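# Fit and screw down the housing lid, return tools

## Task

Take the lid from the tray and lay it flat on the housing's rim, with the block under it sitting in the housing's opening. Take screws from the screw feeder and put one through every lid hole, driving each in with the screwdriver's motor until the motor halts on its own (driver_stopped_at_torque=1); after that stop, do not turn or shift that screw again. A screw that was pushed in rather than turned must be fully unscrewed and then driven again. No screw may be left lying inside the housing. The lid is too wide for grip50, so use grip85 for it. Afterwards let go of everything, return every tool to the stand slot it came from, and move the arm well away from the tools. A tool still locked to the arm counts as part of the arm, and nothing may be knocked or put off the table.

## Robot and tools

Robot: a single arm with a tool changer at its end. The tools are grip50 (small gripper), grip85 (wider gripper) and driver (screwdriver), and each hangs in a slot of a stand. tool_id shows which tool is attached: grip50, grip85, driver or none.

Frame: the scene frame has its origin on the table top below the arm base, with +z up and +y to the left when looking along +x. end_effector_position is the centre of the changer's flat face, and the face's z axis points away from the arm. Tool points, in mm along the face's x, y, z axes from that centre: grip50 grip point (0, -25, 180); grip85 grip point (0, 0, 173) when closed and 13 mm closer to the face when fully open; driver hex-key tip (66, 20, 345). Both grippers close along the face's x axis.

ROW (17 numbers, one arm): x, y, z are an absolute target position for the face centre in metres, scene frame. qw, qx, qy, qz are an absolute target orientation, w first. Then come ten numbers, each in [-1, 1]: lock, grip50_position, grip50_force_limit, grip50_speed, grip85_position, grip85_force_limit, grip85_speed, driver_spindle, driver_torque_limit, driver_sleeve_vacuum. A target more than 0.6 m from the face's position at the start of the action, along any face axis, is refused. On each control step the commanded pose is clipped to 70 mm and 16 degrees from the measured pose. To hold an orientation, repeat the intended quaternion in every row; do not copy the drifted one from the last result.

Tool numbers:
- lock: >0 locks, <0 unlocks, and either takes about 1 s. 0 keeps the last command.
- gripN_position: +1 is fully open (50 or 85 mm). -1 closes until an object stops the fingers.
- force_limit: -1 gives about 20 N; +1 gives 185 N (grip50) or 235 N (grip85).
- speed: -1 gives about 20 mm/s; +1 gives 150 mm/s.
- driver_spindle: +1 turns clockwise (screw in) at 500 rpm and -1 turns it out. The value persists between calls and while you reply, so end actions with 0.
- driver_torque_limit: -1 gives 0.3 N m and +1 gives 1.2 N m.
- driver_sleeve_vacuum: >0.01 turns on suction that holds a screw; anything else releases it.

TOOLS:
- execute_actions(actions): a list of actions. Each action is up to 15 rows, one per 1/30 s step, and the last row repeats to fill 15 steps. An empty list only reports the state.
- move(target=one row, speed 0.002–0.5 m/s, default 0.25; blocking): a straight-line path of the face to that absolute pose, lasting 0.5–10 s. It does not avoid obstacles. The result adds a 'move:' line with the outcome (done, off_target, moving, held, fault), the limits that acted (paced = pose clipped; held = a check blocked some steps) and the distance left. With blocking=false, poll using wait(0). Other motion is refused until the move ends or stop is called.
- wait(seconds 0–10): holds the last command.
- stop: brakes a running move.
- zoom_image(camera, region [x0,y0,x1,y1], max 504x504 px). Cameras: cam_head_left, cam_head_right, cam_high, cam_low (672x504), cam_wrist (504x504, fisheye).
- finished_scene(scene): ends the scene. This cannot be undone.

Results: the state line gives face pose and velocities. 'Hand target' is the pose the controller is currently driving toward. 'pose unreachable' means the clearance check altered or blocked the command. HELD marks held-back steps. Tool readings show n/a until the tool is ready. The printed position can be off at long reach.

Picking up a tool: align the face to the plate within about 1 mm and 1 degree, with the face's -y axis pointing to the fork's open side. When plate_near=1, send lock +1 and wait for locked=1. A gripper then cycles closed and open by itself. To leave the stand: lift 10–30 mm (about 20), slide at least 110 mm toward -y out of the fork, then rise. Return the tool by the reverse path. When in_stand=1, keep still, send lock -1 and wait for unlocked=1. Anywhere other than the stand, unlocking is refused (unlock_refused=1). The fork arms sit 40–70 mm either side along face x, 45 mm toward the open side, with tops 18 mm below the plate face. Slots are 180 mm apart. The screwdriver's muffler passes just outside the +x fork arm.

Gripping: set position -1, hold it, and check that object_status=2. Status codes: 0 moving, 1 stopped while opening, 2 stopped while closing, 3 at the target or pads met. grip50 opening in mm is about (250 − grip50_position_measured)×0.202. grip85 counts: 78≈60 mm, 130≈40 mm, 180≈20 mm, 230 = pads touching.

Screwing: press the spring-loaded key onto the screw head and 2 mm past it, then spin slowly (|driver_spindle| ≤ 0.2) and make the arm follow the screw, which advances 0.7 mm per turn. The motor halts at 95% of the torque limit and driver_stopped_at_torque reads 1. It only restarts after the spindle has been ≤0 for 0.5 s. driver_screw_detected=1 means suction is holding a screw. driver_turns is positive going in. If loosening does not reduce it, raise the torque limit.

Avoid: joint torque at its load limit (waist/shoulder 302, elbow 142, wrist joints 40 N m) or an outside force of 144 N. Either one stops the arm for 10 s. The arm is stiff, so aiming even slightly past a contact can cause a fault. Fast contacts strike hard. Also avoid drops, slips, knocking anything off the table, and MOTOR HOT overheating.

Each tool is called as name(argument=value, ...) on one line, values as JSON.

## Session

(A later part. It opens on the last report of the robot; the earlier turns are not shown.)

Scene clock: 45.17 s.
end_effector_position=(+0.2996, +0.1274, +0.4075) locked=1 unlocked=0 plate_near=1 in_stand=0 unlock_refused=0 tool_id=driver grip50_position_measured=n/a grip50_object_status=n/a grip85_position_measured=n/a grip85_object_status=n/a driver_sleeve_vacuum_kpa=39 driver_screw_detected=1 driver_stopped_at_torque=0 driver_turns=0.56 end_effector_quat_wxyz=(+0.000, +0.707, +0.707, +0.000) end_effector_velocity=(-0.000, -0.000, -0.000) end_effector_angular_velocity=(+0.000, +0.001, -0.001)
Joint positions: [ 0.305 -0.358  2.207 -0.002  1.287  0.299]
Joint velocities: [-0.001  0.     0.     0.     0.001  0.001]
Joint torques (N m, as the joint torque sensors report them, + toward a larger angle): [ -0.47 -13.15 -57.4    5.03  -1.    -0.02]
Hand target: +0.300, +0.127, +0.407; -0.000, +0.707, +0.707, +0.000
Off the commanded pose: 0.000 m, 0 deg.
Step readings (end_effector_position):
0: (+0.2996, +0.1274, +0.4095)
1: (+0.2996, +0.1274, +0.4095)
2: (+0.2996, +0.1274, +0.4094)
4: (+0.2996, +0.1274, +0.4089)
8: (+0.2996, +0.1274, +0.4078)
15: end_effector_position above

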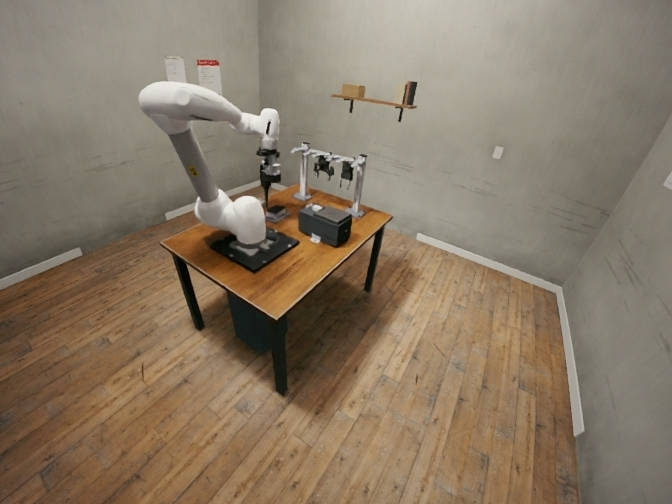

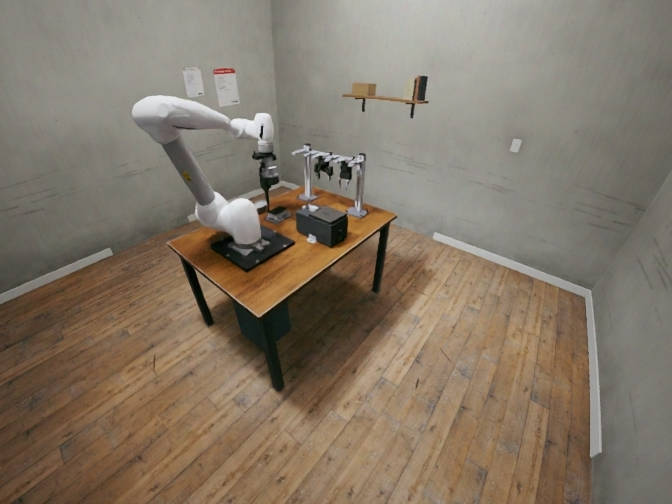

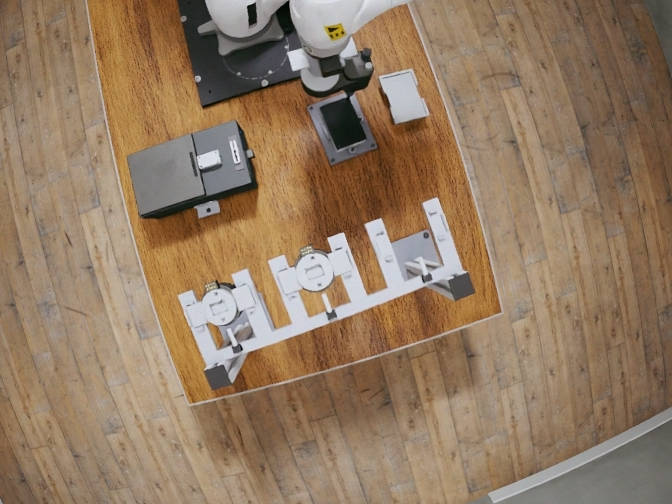

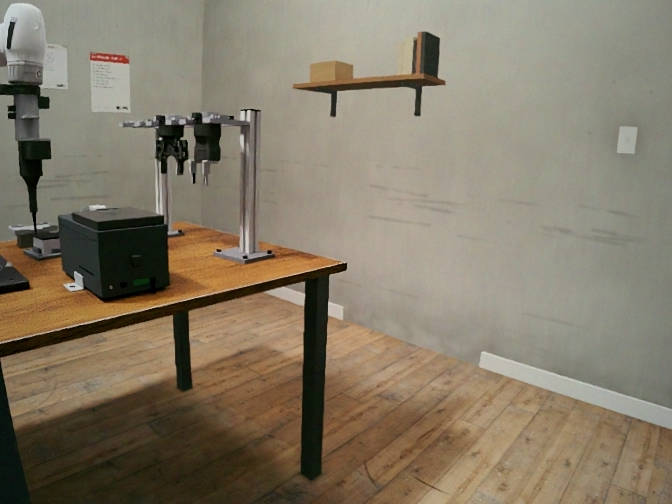

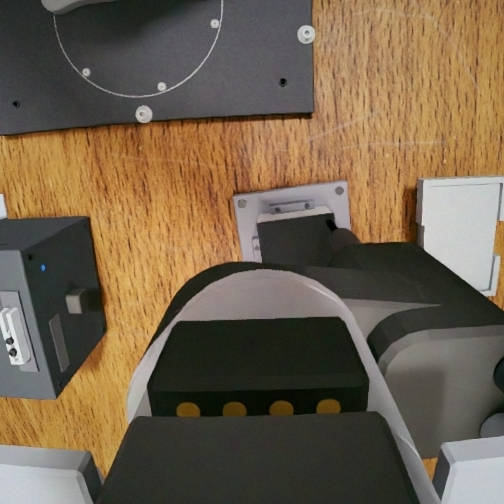

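execute_actions(actions=[[[0.2995,0.1272,0.4075,0,0.7071,0.7071,0,0,0,0,0,1,-0.5,-0.5,0,0,1],[0.2995,0.1270,0.4075,0,0.7071,0.7071,0,0,0,0,0,1,-0.5,-0.5,0,0,1],[0.2995,0.1270,0.4074,0,0.7071,0.7071,0,0,0,0,0,1,-0.5,-0.5,0,0,1],[0.2995,0.1270,0.4073,0,0.7071,0.7071,0,0,0,0,0,1,-0.5,-0.5,0.2,0,1],[0.2995,0.1270,0.4072,0,0.7071,0.7071,0,0,0,0,0,1,-0.5,-0.5,0.2,0,1],[0.2995,0.1270,0.4071,0,0.7071,0.7071,0,0,0,0,0,1,-0.5,-0.5,0.2,0,1],[0.2995,0.1270,0.4070,0,0.7071,0.7071,0,0,0,0,0,1,-0.5,-0.5,0.2,0,1],[0.2995,0.1270,0.4069,0,0.7071,0.7071,0,0,0,0,0,1,-0.5,-0.5,0.2,0,1],[0.2995,0.1270,0.4068,0,0.7071,0.7071,0,0,0,0,0,1,-0.5,-0.5,0.2,0,1],[0.2995,0.1270,0.4067,0,0.7071,0.7071,0,0,0,0,0,1,-0.5,-0.5,0.2,0,1],[0.2995,0.1270,0.4066,0,0.7071,0.7071,0,0,0,0,0,1,-0.5,-0.5,0.2,0,1],[0.2995,0.1270,0.4065,0,0.7071,0.7071,0,0,0,0,0,1,-0.5,-0.5,0.2,0,1],[0.2995,0.1270,0.4065,0,0.7071,0.7071,0,0,0,0,0,1,-0.5,-0.5,0.2,0,1],[0.2995,0.1270,0.4065,0,0.7071,0.7071,0,0,0,0,0,1,-0.5,-0.5,0.2,0,1],[0.2995,0.1270,0.4065,0,0.7071,0.7071,0,0,0,0,0,1,-0.5,-0.5,0,0,1]]])

Scene clock: 46.03 s.
end_effector_position=(+0.2995, +0.1270, +0.4065) locked=1 unlocked=0 plate_near=1 in_stand=0 unlock_refused=0 tool_id=driver grip50_position_measured=n/a grip50_object_status=n/a grip85_position_measured=n/a grip85_object_status=n/a driver_sleeve_vacuum_kpa=39 driver_screw_detected=1 driver_stopped_at_torque=0 driver_turns=1.11 end_effector_quat_wxyz=(+0.000, +0.707, +0.707, +0.000) end_effector_velocity=(+0.000, +0.000, -0.000) end_effector_angular_velocity=(+0.001, -0.002, -0.000)
Joint positions: [ 0.304 -0.358  2.209 -0.002  1.285  0.298]
Joint velocities: [ 0.    -0.     0.001  0.001 -0.003  0.   ]
Joint torques (N m, as the joint torque sensors report them, + toward a larger angle): [ -0.35 -11.9  -56.81   3.59  -0.38   0.17]
Hand target: +0.300, +0.127, +0.406; +0.000, +0.707, +0.707, -0.000
Off the commanded pose: 0.000 m, 0 deg.
Step readings (end_effector_position):
0: (+0.2996, +0.1274, +0.4075)
1: (+0.2996, +0.1274, +0.4075)
2: (+0.2996, +0.1274, +0.4075)
4: (+0.2996, +0.1272, +0.4073)
8: (+0.2996, +0.1270, +0.4070)
15: end_effector_position above

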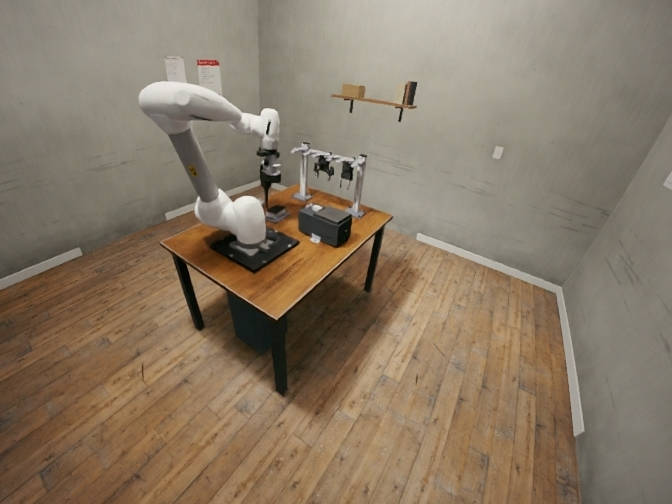

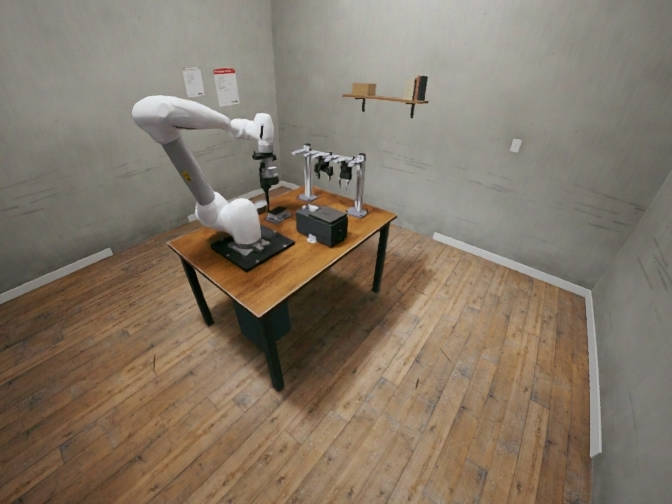

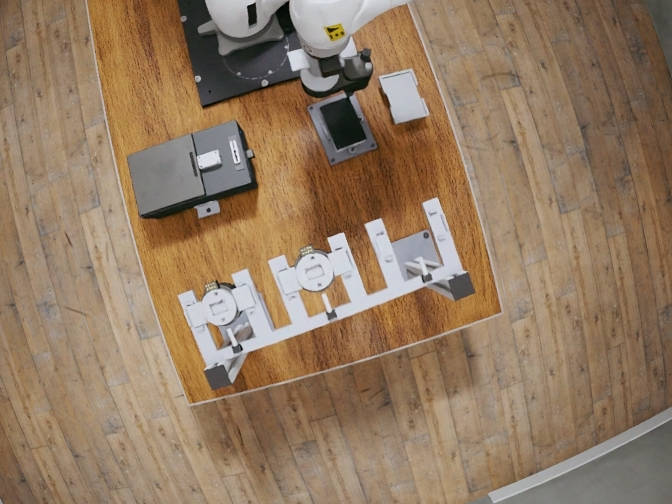

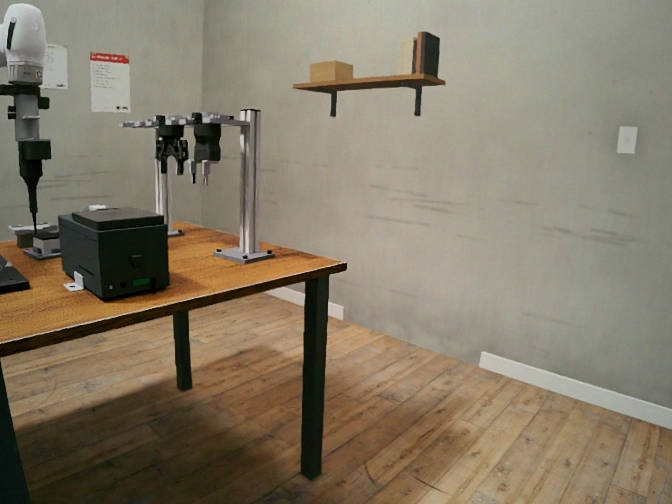

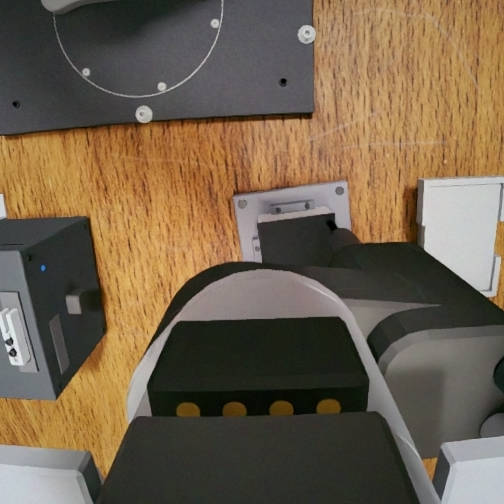

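Overshot slightly; centre y≈0.1272. Drive.

move(target=[0.2995,0.1272,0.4023,0,0.7071,0.7071,0,0,0,0,0,1,-0.5,-0.5,0.5,0,1], speed=0.0033)

Scene clock: 47.63 s.
end_effector_position=(+0.2995, +0.1272, +0.4023) locked=1 unlocked=0 plate_near=1 in_stand=0 unlock_refused=0 tool_id=driver grip50_position_measured=n/a grip50_object_status=n/a grip85_position_measured=n/a grip85_object_status=n/a driver_sleeve_vacuum_kpa=40 driver_screw_detected=1 driver_stopped_at_torque=0 driver_turns=6.68 end_effector_quat_wxyz=(-0.000, +0.707, +0.707, -0.000) end_effector_velocity=(-0.000, +0.000, -0.000) end_effector_angular_velocity=(+0.001, +0.002, -0.002)
Joint positions: [ 0.304 -0.356  2.215 -0.002  1.276  0.299]
Joint velocities: [-0.     0.     0.     0.002  0.001  0.001]
Joint torques (N m, as the joint torque sensors report them, + toward a larger angle): [ -1.88 -13.6  -56.89   3.83  -0.71   0.99]
Hand target: +0.300, +0.127, +0.402; -0.000, +0.707, +0.707, +0.000
Off the commanded pose: 0.000 m, 0 deg.
move: done

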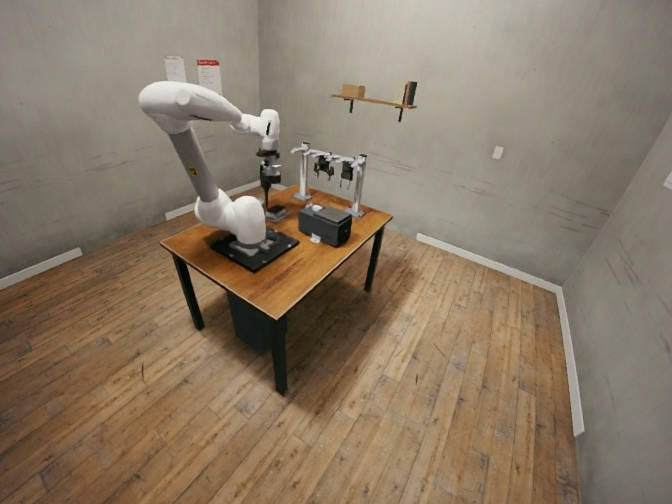

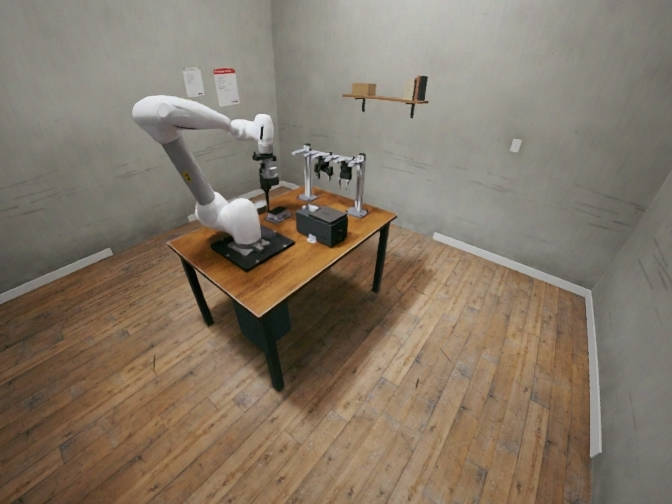

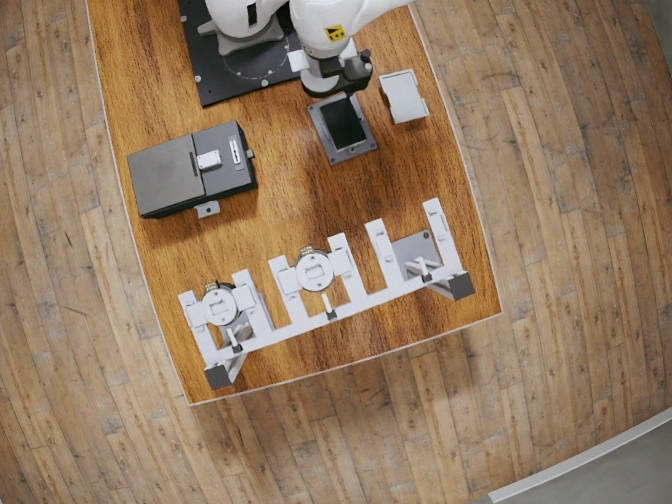

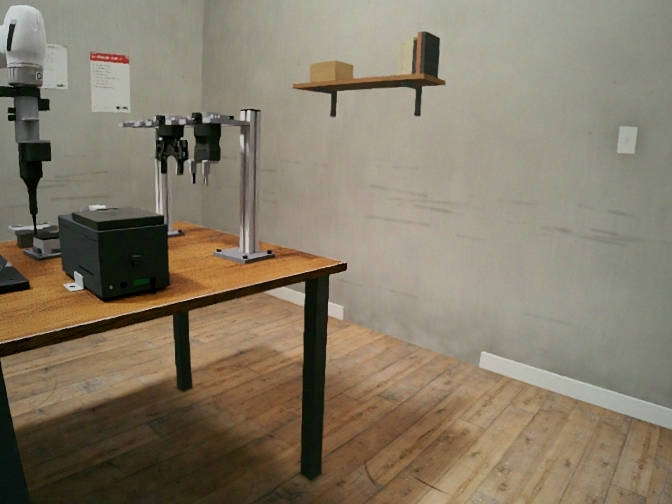

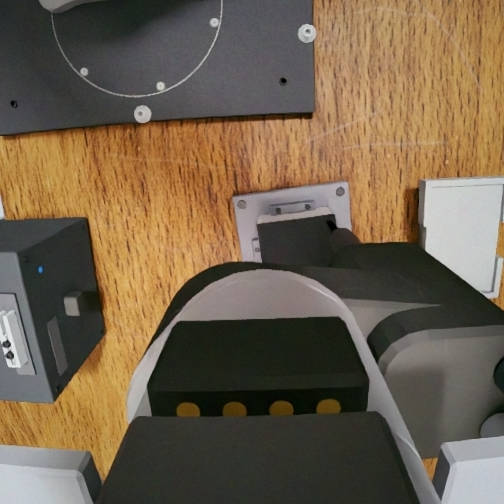

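wait(seconds=0.1)

Scene clock: 47.77 s.
end_effector_position=(+0.2995, +0.1272, +0.4023) locked=1 unlocked=0 plate_near=1 in_stand=0 unlock_refused=0 tool_id=driver grip50_position_measured=n/a grip50_object_status=n/a grip85_position_measured=n/a grip85_object_status=n/a driver_sleeve_vacuum_kpa=40 driver_screw_detected=1 driver_stopped_at_torque=1 driver_turns=6.67 end_effector_quat_wxyz=(-0.000, +0.707, +0.707, -0.000) end_effector_velocity=(+0.000, -0.000, +0.000) end_effector_angular_velocity=(-0.000, -0.001, +0.001)
Joint positions: [ 0.304 -0.356  2.215 -0.002  1.276  0.299]
Joint velocities: [-0.    -0.    -0.    -0.001 -0.    -0.001]
Joint torques (N m, as the joint torque sensors report them, + toward a larger angle): [ -2.77 -12.32 -56.81   3.73  -0.55   0.08]
Hand target: +0.300, +0.127, +0.402; -0.000, +0.707, +0.707, +0.000
Off the commanded pose: 0.000 m, 0 deg.
wait: 0.10 s; no rest

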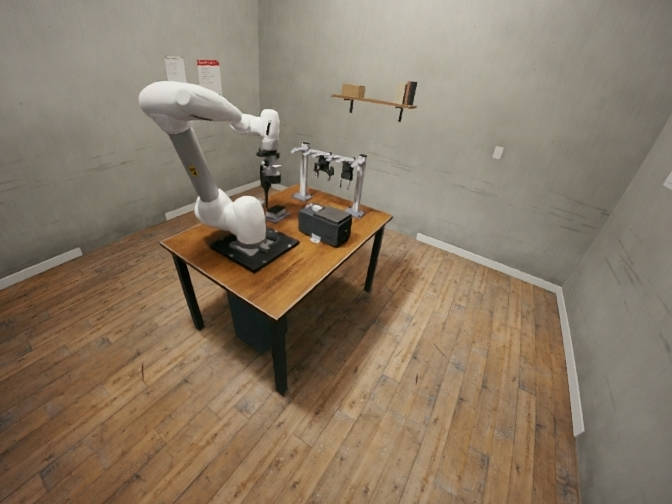

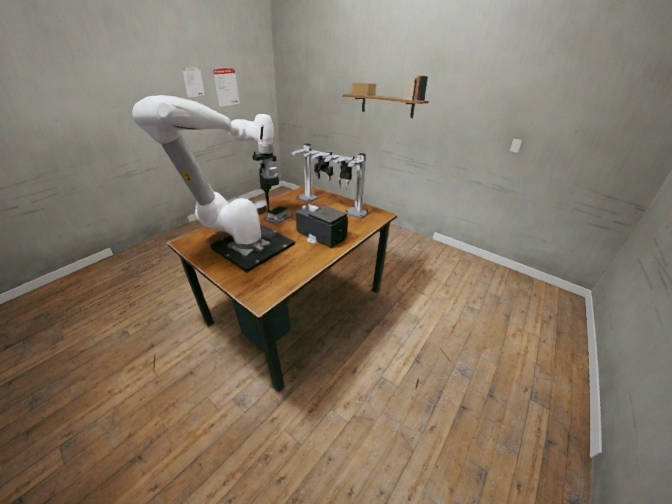

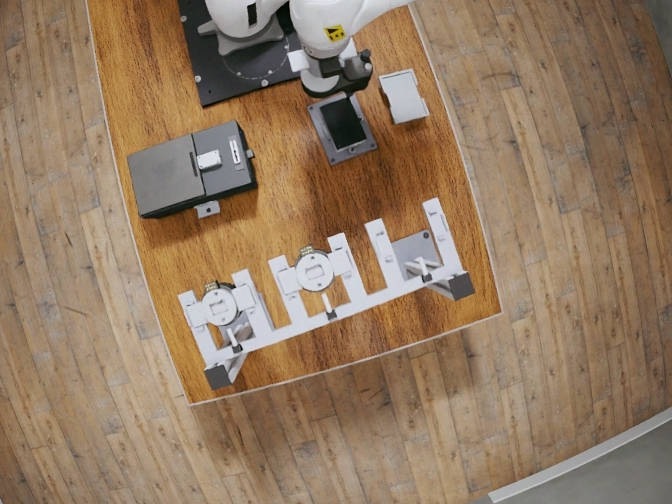

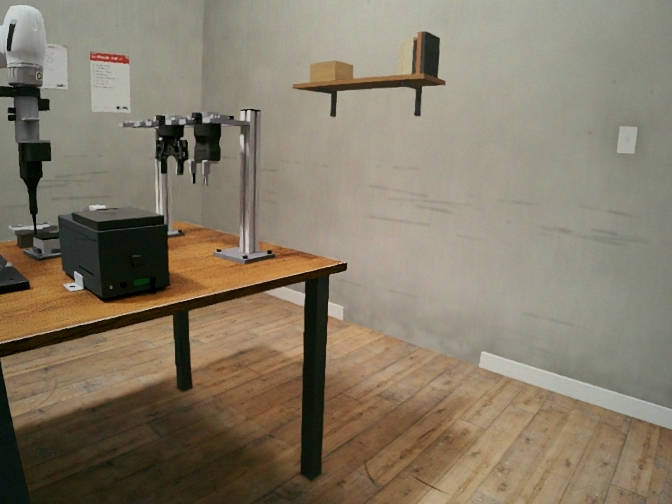

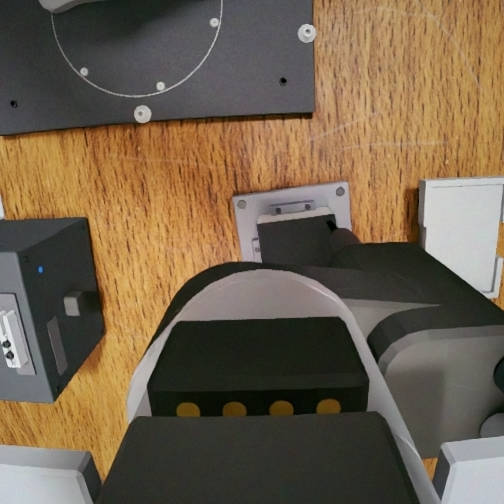

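move(target=[0.2995,0.1272,0.420,0,0.7071,0.7071,0,0,0,0,0,1,-0.5,-0.5,0,0,-1], speed=0.05)

move(target=[0.3698,-0.1663,0.528,0,0.7071,0.7071,0,0,0,0,0,1,-0.5,-0.5,0,0,-1], speed=0.32)

zoom_image(camera="cam_wrist", region=[310, 200, 350, 240])

zoom_image(camera="cam_low", region=[20, 215, 70, 255])

Scene clock: 48.73 s.
end_effector_position=(+0.2995, +0.1272, +0.4199) locked=1 unlocked=0 plate_near=1 in_stand=0 unlock_refused=0 tool_id=driver grip50_position_measured=n/a grip50_object_status=n/a grip85_position_measured=n/a grip85_object_status=n/a driver_sleeve_vacuum_kpa=0 driver_screw_detected=0 driver_stopped_at_torque=1 driver_turns=6.67 end_effector_quat_wxyz=(-0.000, +0.707, +0.707, -0.000) end_effector_velocity=(+0.000, +0.000, +0.001) end_effector_angular_velocity=(+0.001, -0.001, -0.000)
Joint positions: [ 0.304 -0.365  2.188 -0.002  1.313  0.299]
Joint velocities: [ 0.    -0.001 -0.001  0.     0.     0.001]
Joint torques (N m, as the joint torque sensors report them, + toward a larger angle): [ -1.64 -12.25 -60.43   4.81  -1.1    0.01]
Hand target: +0.299, +0.127, +0.420; +0.000, +0.707, +0.707, -0.000
Off the commanded pose: 0.000 m, 0 deg.
move: done

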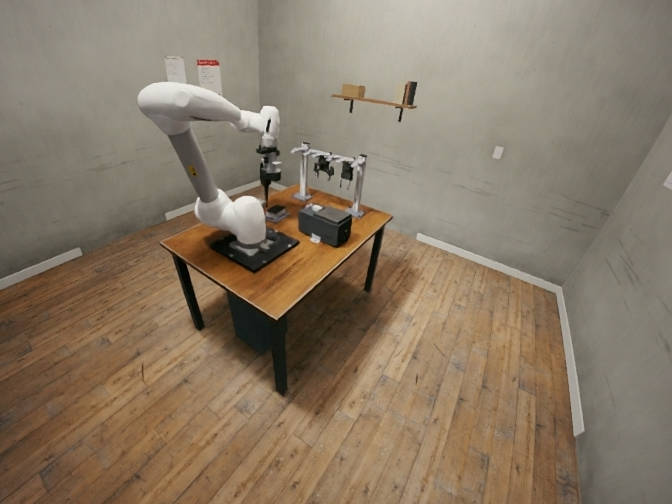

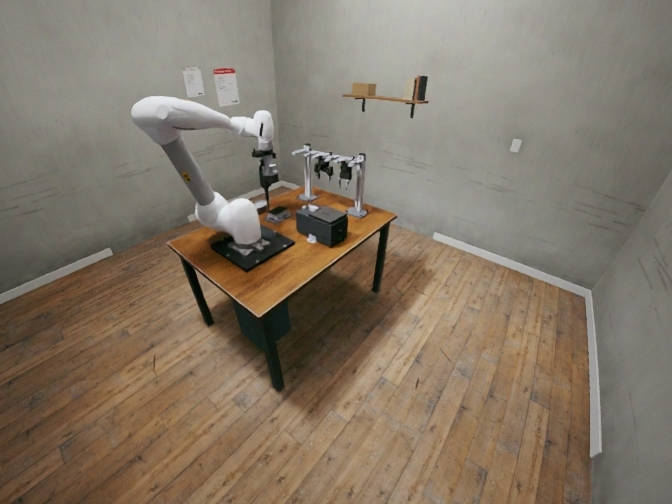

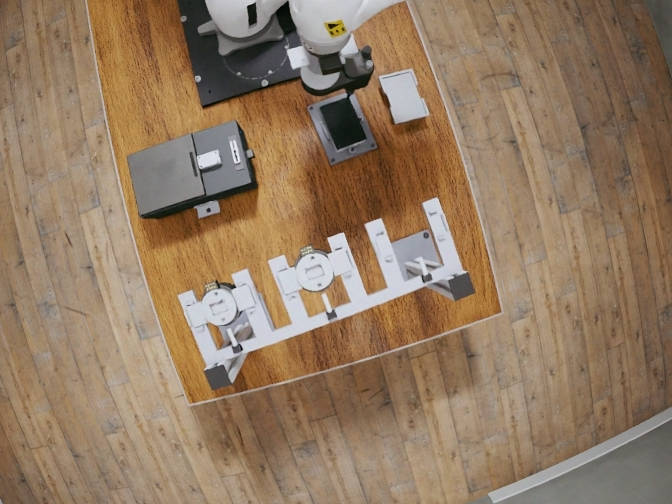

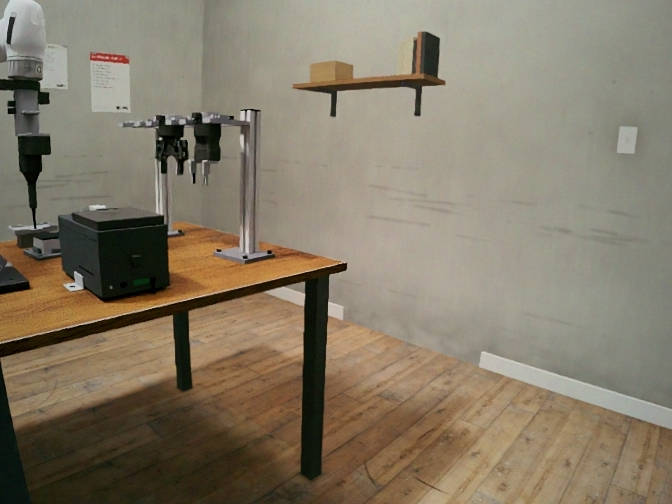

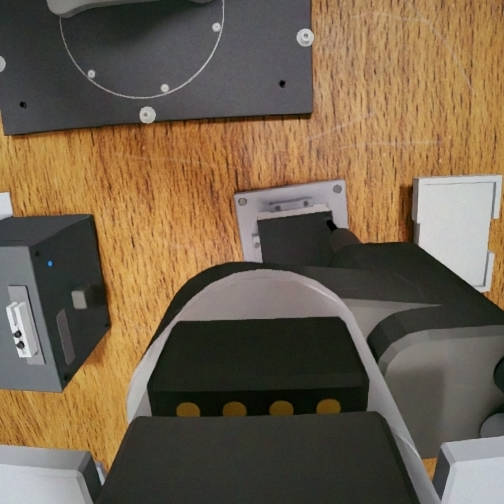

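Scene clock: 50.20 s.
end_effector_position=(+0.3698, -0.1662, +0.5280) locked=1 unlocked=0 plate_near=1 in_stand=0 unlock_refused=0 tool_id=driver grip50_position_measured=n/a grip50_object_status=n/a grip85_position_measured=n/a grip85_object_status=n/a driver_sleeve_vacuum_kpa=0 driver_screw_detected=0 driver_stopped_at_torque=1 driver_turns=6.67 end_effector_quat_wxyz=(+0.000, +0.707, +0.707, -0.000) end_effector_velocity=(+0.000, -0.001, +0.000) end_effector_angular_velocity=(+0.001, +0.000, -0.000)
Joint positions: [-0.507 -0.256  1.919  0.003  1.473 -0.513]
Joint velocities: [-0.001  0.001 -0.001  0.001  0.001 -0.001]
Joint torques (N m, as the joint torque sensors report them, + toward a larger angle): [ -1.18 -29.37 -62.02   5.28  -0.06   0.25]
Hand target: +0.370, -0.166, +0.528; +0.000, +0.707, +0.707, -0.000
Off the commanded pose: 0.000 m, 0 deg.
move: done

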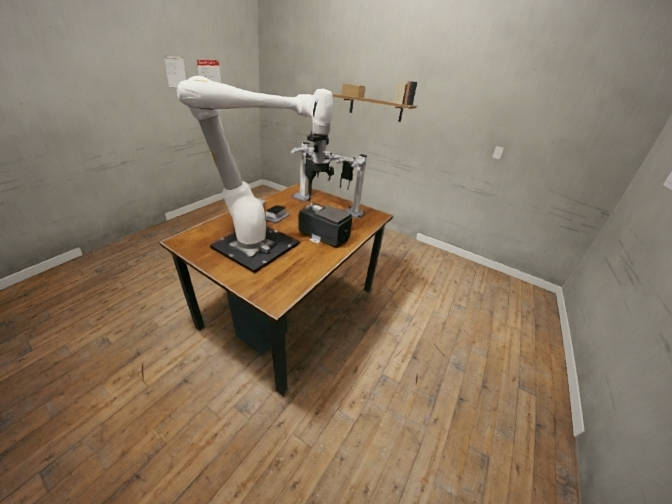

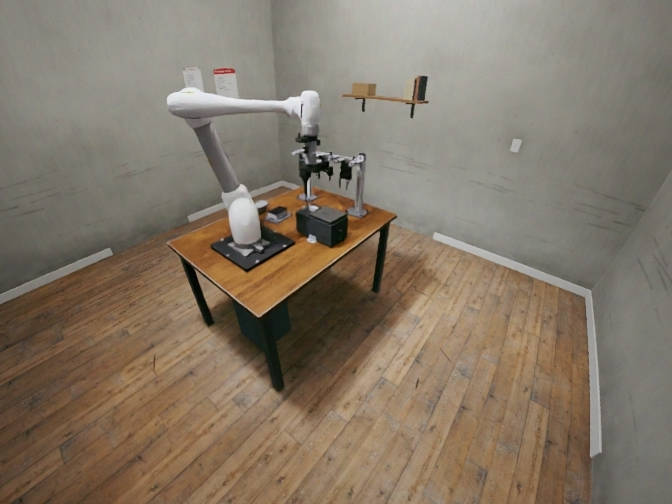

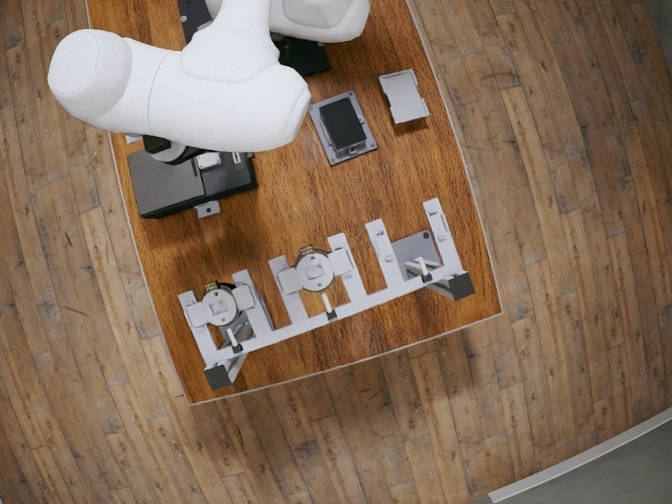

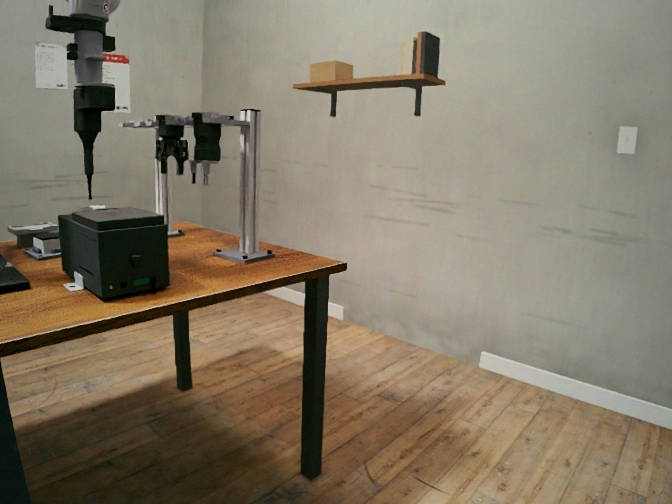

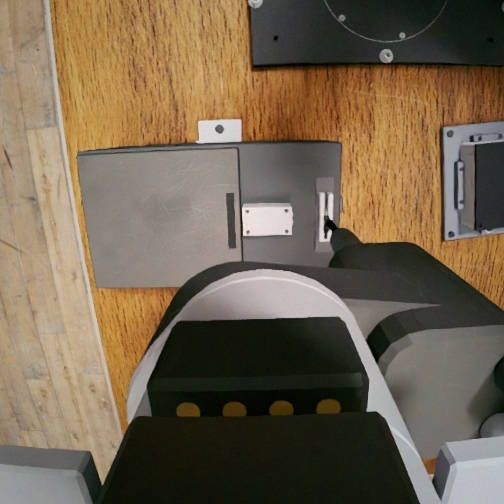

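Region (310, 200, 350, 240) of cam_wrist's 504x504 image, scaled by 12.600, with more detail than that image has.

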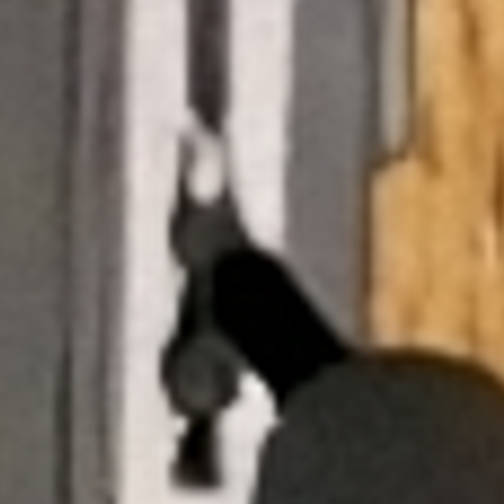

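Region (20, 215, 70, 255) of cam_low's 672x504 image, scaled by 10.080, with more detail than that image has; it fills the top 403 rows of this view, and the rest is white.

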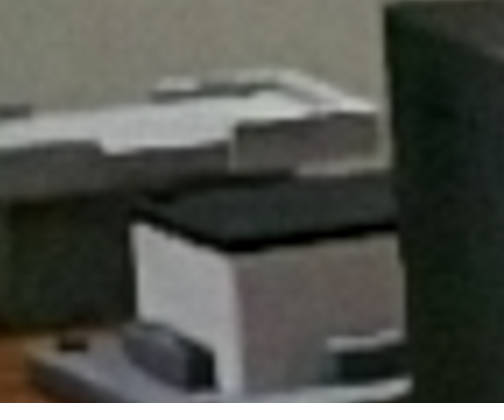

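execute_actions(actions=[[[0.3698,-0.1663,0.527,0,0.7071,0.7071,0,0,0,0,0,1,-0.5,-0.5,0,0,1],[0.3698,-0.1663,0.526,0,0.7071,0.7071,0,0,0,0,0,1,-0.5,-0.5,0,0,1],[0.3698,-0.1663,0.525,0,0.7071,0.7071,0,0,0,0,0,1,-0.5,-0.5,0,0,1],[0.3698,-0.1663,0.524,0,0.7071,0.7071,0,0,0,0,0,1,-0.5,-0.5,0,0,1],[0.3698,-0.1663,0.523,0,0.7071,0.7071,0,0,0,0,0,1,-0.5,-0.5,0,0,1],[0.3698,-0.1663,0.522,0,0.7071,0.7071,0,0,0,0,0,1,-0.5,-0.5,0,0,1],[0.3698,-0.1663,0.521,0,0.7071,0.7071,0,0,0,0,0,1,-0.5,-0.5,0,0,1],[0.3698,-0.1663,0.520,0,0.7071,0.7071,0,0,0,0,0,1,-0.5,-0.5,0,0,1],[0.3698,-0.1663,0.519,0,0.7071,0.7071,0,0,0,0,0,1,-0.5,-0.5,0,0,1],[0.3698,-0.1663,0.518,0,0.7071,0.7071,0,0,0,0,0,1,-0.5,-0.5,0,0,1],[0.3698,-0.1663,0.5172,0,0.7071,0.7071,0,0,0,0,0,1,-0.5,-0.5,0,0,1],[0.3698,-0.1663,0.5165,0,0.7071,0.7071,0,0,0,0,0,1,-0.5,-0.5,0,0,1],[0.3698,-0.1663,0.5158,0,0.7071,0.7071,0,0,0,0,0,1,-0.5,-0.5,0,0,1],[0.3698,-0.1663,0.5152,0,0.7071,0.7071,0,0,0,0,0,1,-0.5,-0.5,0,0,1],[0.3698,-0.1663,0.5146,0,0.7071,0.7071,0,0,0,0,0,1,-0.5,-0.5,0.15,0,1]],[[0.3698,-0.1663,0.5140,0,0.7071,0.7071,0,0,0,0,0,1,-0.5,-0.5,0.15,0,1],[0.3698,-0.1663,0.5135,0,0.7071,0.7071,0,0,0,0,0,1,-0.5,-0.5,0.15,0,1],[0.3698,-0.1663,0.5130,0,0.7071,0.7071,0,0,0,0,0,1,-0.5,-0.5,0.15,0,1],[0.3698,-0.1663,0.5125,0,0.7071,0.7071,0,0,0,0,0,1,-0.5,-0.5,0.15,0,1],[0.3698,-0.1663,0.5120,0,0.7071,0.7071,0,0,0,0,0,1,-0.5,-0.5,0.15,0,1],[0.3698,-0.1663,0.5115,0,0.7071,0.7071,0,0,0,0,0,1,-0.5,-0.5,0.15,0,1],[0.3698,-0.1663,0.5110,0,0.7071,0.7071,0,0,0,0,0,1,-0.5,-0.5,0.15,0,1],[0.3698,-0.1663,0.5106,0,0.7071,0.7071,0,0,0,0,0,1,-0.5,-0.5,0.15,0,1],[0.3698,-0.1663,0.5102,0,0.7071,0.7071,0,0,0,0,0,1,-0.5,-0.5,0.15,0,1],[0.3698,-0.1663,0.5102,0,0.7071,0.7071,0,0,0,0,0,1,-0.5,-0.5,0.15,0,1],[0.3698,-0.1663,0.5102,0,0.7071,0.7071,0,0,0,0,0,1,-0.5,-0.5,0.15,0,1],[0.3698,-0.1663,0.5102,0,0.7071,0.7071,0,0,0,0,0,1,-0.5,-0.5,0.15,0,1],[0.3698,-0.1663,0.5102,0,0.7071,0.7071,0,0,0,0,0,1,-0.5,-0.5,0.15,0,1],[0.3698,-0.1663,0.5102,0,0.7071,0.7071,0,0,0,0,0,1,-0.5,-0.5,0.15,0,1],[0.3698,-0.1663,0.5102,0,0.7071,0.7071,0,0,0,0,0,1,-0.5,-0.5,0,0,1]]])

Scene clock: 51.63 s.
end_effector_position=(+0.3698, -0.1663, +0.5102) locked=1 unlocked=0 plate_near=1 in_stand=0 unlock_refused=0 tool_id=driver grip50_position_measured=n/a grip50_object_status=n/a grip85_position_measured=n/a grip85_object_status=n/a driver_sleeve_vacuum_kpa=14 driver_screw_detected=0 driver_stopped_at_torque=0 driver_turns=7.27 end_effector_quat_wxyz=(+0.000, +0.707, +0.707, +0.000) end_effector_velocity=(-0.000, -0.000, -0.000) end_effector_angular_velocity=(+0.000, -0.000, -0.001)
Joint positions: [-0.508 -0.252  1.948  0.003  1.44  -0.514]
Joint velocities: [-0.     0.     0.001  0.    -0.001  0.001]
Joint torques (N m, as the joint torque sensors report them, + toward a larger angle): [ -1.32 -25.99 -58.38   4.75  -0.55  -0.04]
Hand target: +0.370, -0.166, +0.510; -0.000, +0.707, +0.707, +0.000
Off the commanded pose: 0.000 m, 0 deg.
Step readings (end_effector_position; steps 1 to 15: 1st action; 16 to 30: 2nd action):
0: (+0.3698, -0.1662, +0.5281)
1: (+0.3698, -0.1663, +0.5281)
2: (+0.3699, -0.1663, +0.5280)
4: (+0.3699, -0.1664, +0.5265)
8: (+0.3699, -0.1663, +0.5223)
15: (+0.3698, -0.1663, +0.5160)
16: (+0.3698, -0.1663, +0.5153)
17: (+0.3698, -0.1663, +0.5147)
19: (+0.3698, -0.1663, +0.5136)
23: (+0.3698, -0.1663, +0.5116)
30: end_effector_position above

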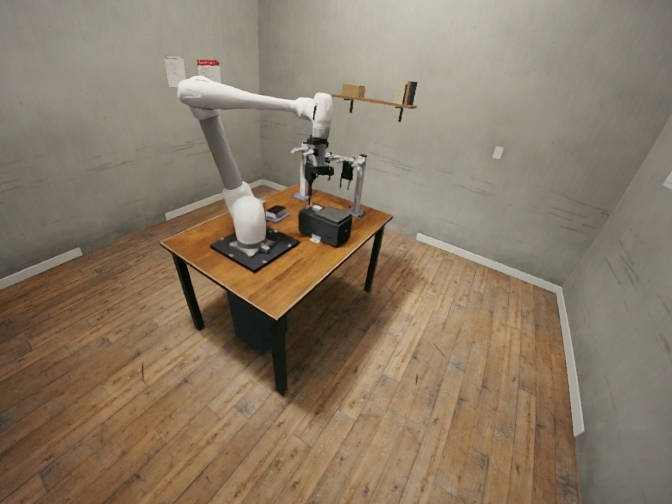

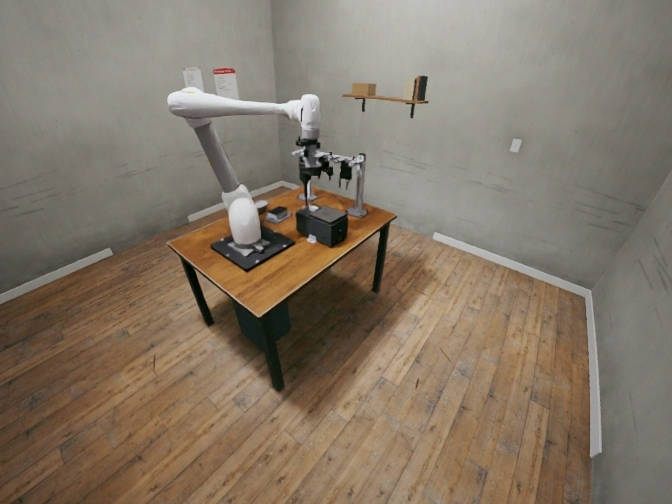

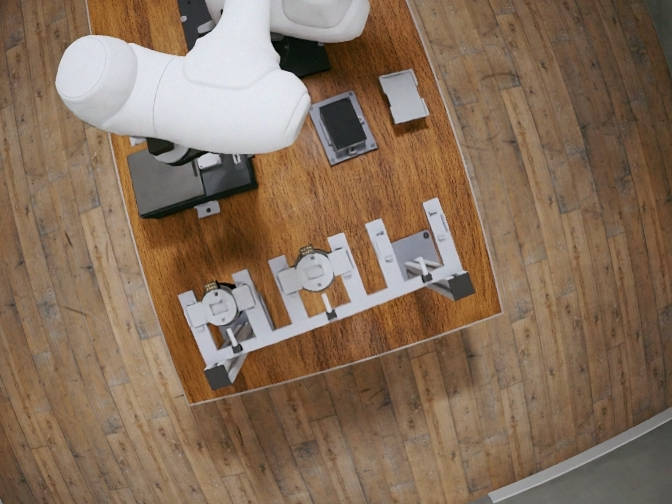

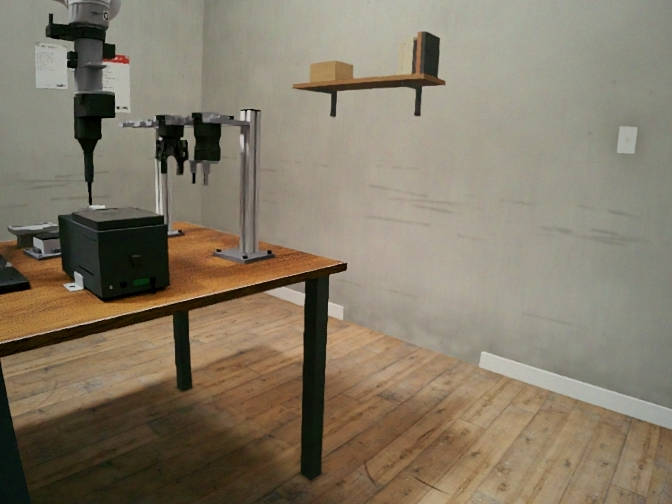

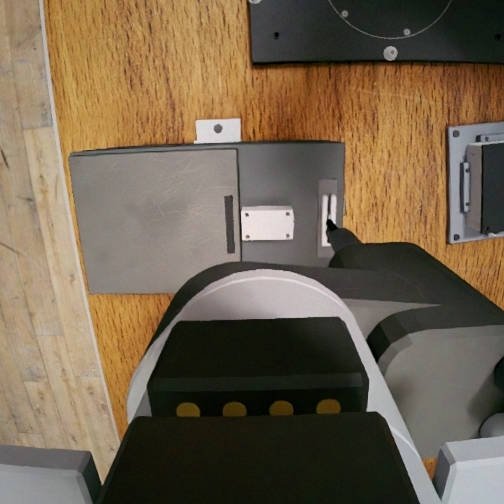

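execute_actions(actions=[[[0.3697,-0.1662,0.5104,0,0.7071,0.7071,0,0,0,0,0,1,-0.5,-0.5,0.15,0,1],[0.3696,-0.1662,0.5104,0,0.7071,0.7071,0,0,0,0,0,1,-0.5,-0.5,0.15,0,1],[0.3695,-0.1661,0.5104,0,0.7071,0.7071,0,0,0,0,0,1,-0.5,-0.5,0.15,0,1],[0.3695,-0.1661,0.5103,0,0.7071,0.7071,0,0,0,0,0,1,-0.5,-0.5,0.15,0,1],[0.3695,-0.1661,0.5102,0,0.7071,0.7071,0,0,0,0,0,1,-0.5,-0.5,0.15,0,1],[0.3695,-0.1661,0.5102,0,0.7071,0.7071,0,0,0,0,0,1,-0.5,-0.5,0.15,0,1],[0.3695,-0.1661,0.5102,0,0.7071,0.7071,0,0,0,0,0,1,-0.5,-0.5,0.15,0,1],[0.3695,-0.1661,0.5102,0,0.7071,0.7071,0,0,0,0,0,1,-0.5,-0.5,0.15,0,1],[0.3695,-0.1661,0.5102,0,0.7071,0.7071,0,0,0,0,0,1,-0.5,-0.5,0.15,0,1],[0.3695,-0.1661,0.5102,0,0.7071,0.7071,0,0,0,0,0,1,-0.5,-0.5,0.15,0,1],[0.3695,-0.1661,0.5102,0,0.7071,0.7071,0,0,0,0,0,1,-0.5,-0.5,0.15,0,1],[0.3695,-0.1661,0.5102,0,0.7071,0.7071,0,0,0,0,0,1,-0.5,-0.5,0.15,0,1],[0.3695,-0.1661,0.5102,0,0.7071,0.7071,0,0,0,0,0,1,-0.5,-0.5,0.15,0,1],[0.3695,-0.1661,0.5102,0,0.7071,0.7071,0,0,0,0,0,1,-0.5,-0.5,0.15,0,1],[0.3695,-0.1661,0.5102,0,0.7071,0.7071,0,0,0,0,0,1,-0.5,-0.5,0,0,1]]])

Scene clock: 52.47 s.
end_effector_position=(+0.3696, -0.1661, +0.5101) locked=1 unlocked=0 plate_near=1 in_stand=0 unlock_refused=0 tool_id=driver grip50_position_measured=n/a grip50_object_status=n/a grip85_position_measured=n/a grip85_object_status=n/a driver_sleeve_vacuum_kpa=14 driver_screw_detected=0 driver_stopped_at_torque=0 driver_turns=7.82 end_effector_quat_wxyz=(-0.000, +0.707, +0.707, -0.000) end_effector_velocity=(-0.000, +0.000, +0.000) end_effector_angular_velocity=(+0.000, -0.001, +0.000)
Joint positions: [-0.508 -0.252  1.949  0.003  1.44  -0.514]
Joint velocities: [ 0.    -0.001  0.     0.001  0.    -0.   ]
Joint torques (N m, as the joint torque sensors report them, + toward a larger angle): [ -0.86 -25.37 -56.58   4.66   0.49  -0.1 ]
Hand target: +0.369, -0.166, +0.510; -0.000, +0.707, +0.707, +0.000
Off the commanded pose: 0.000 m, 0 deg.
Step readings (end_effector_position):
0: (+0.3698, -0.1663, +0.5102)
1: (+0.3698, -0.1663, +0.5102)
2: (+0.3698, -0.1663, +0.5102)
4: (+0.3698, -0.1663, +0.5102)
8: (+0.3697, -0.1662, +0.5100)
15: end_effector_position above

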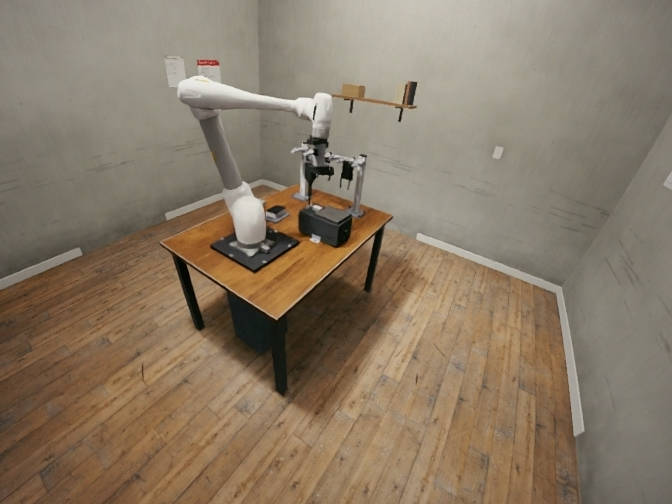

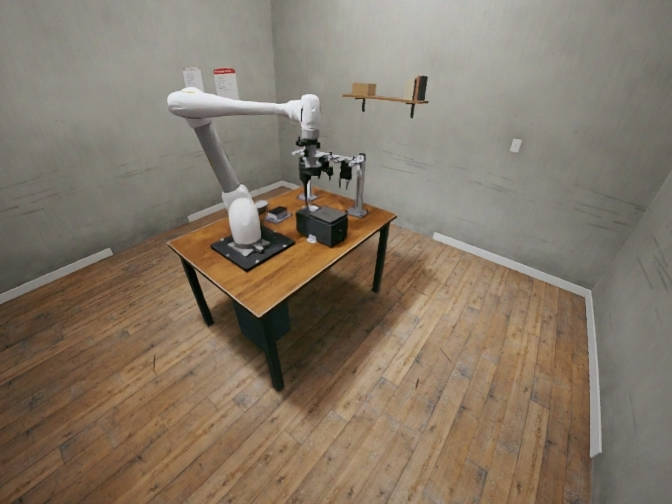

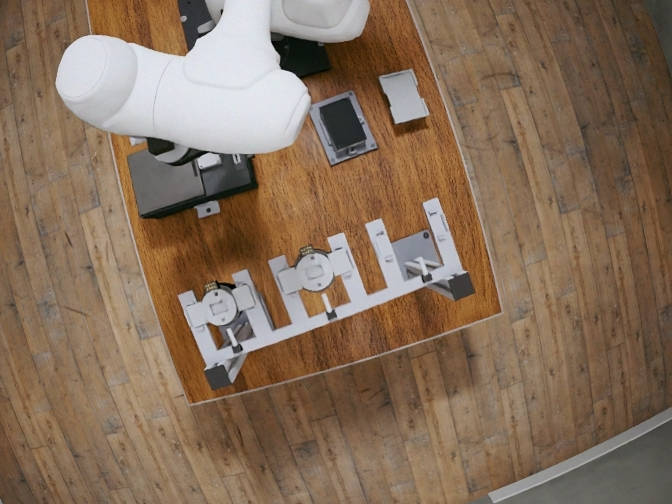

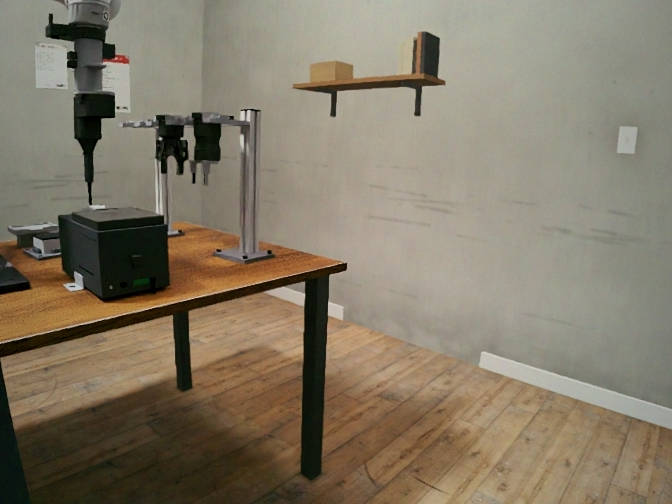

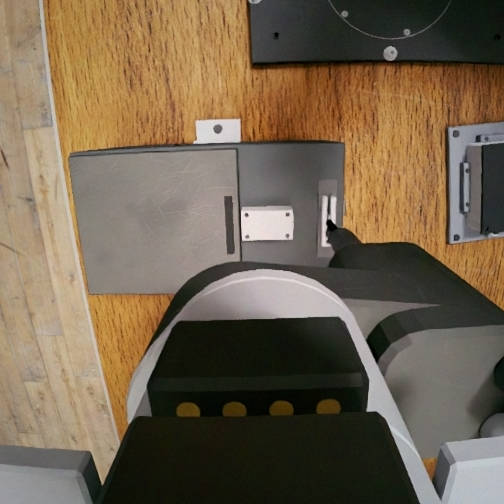

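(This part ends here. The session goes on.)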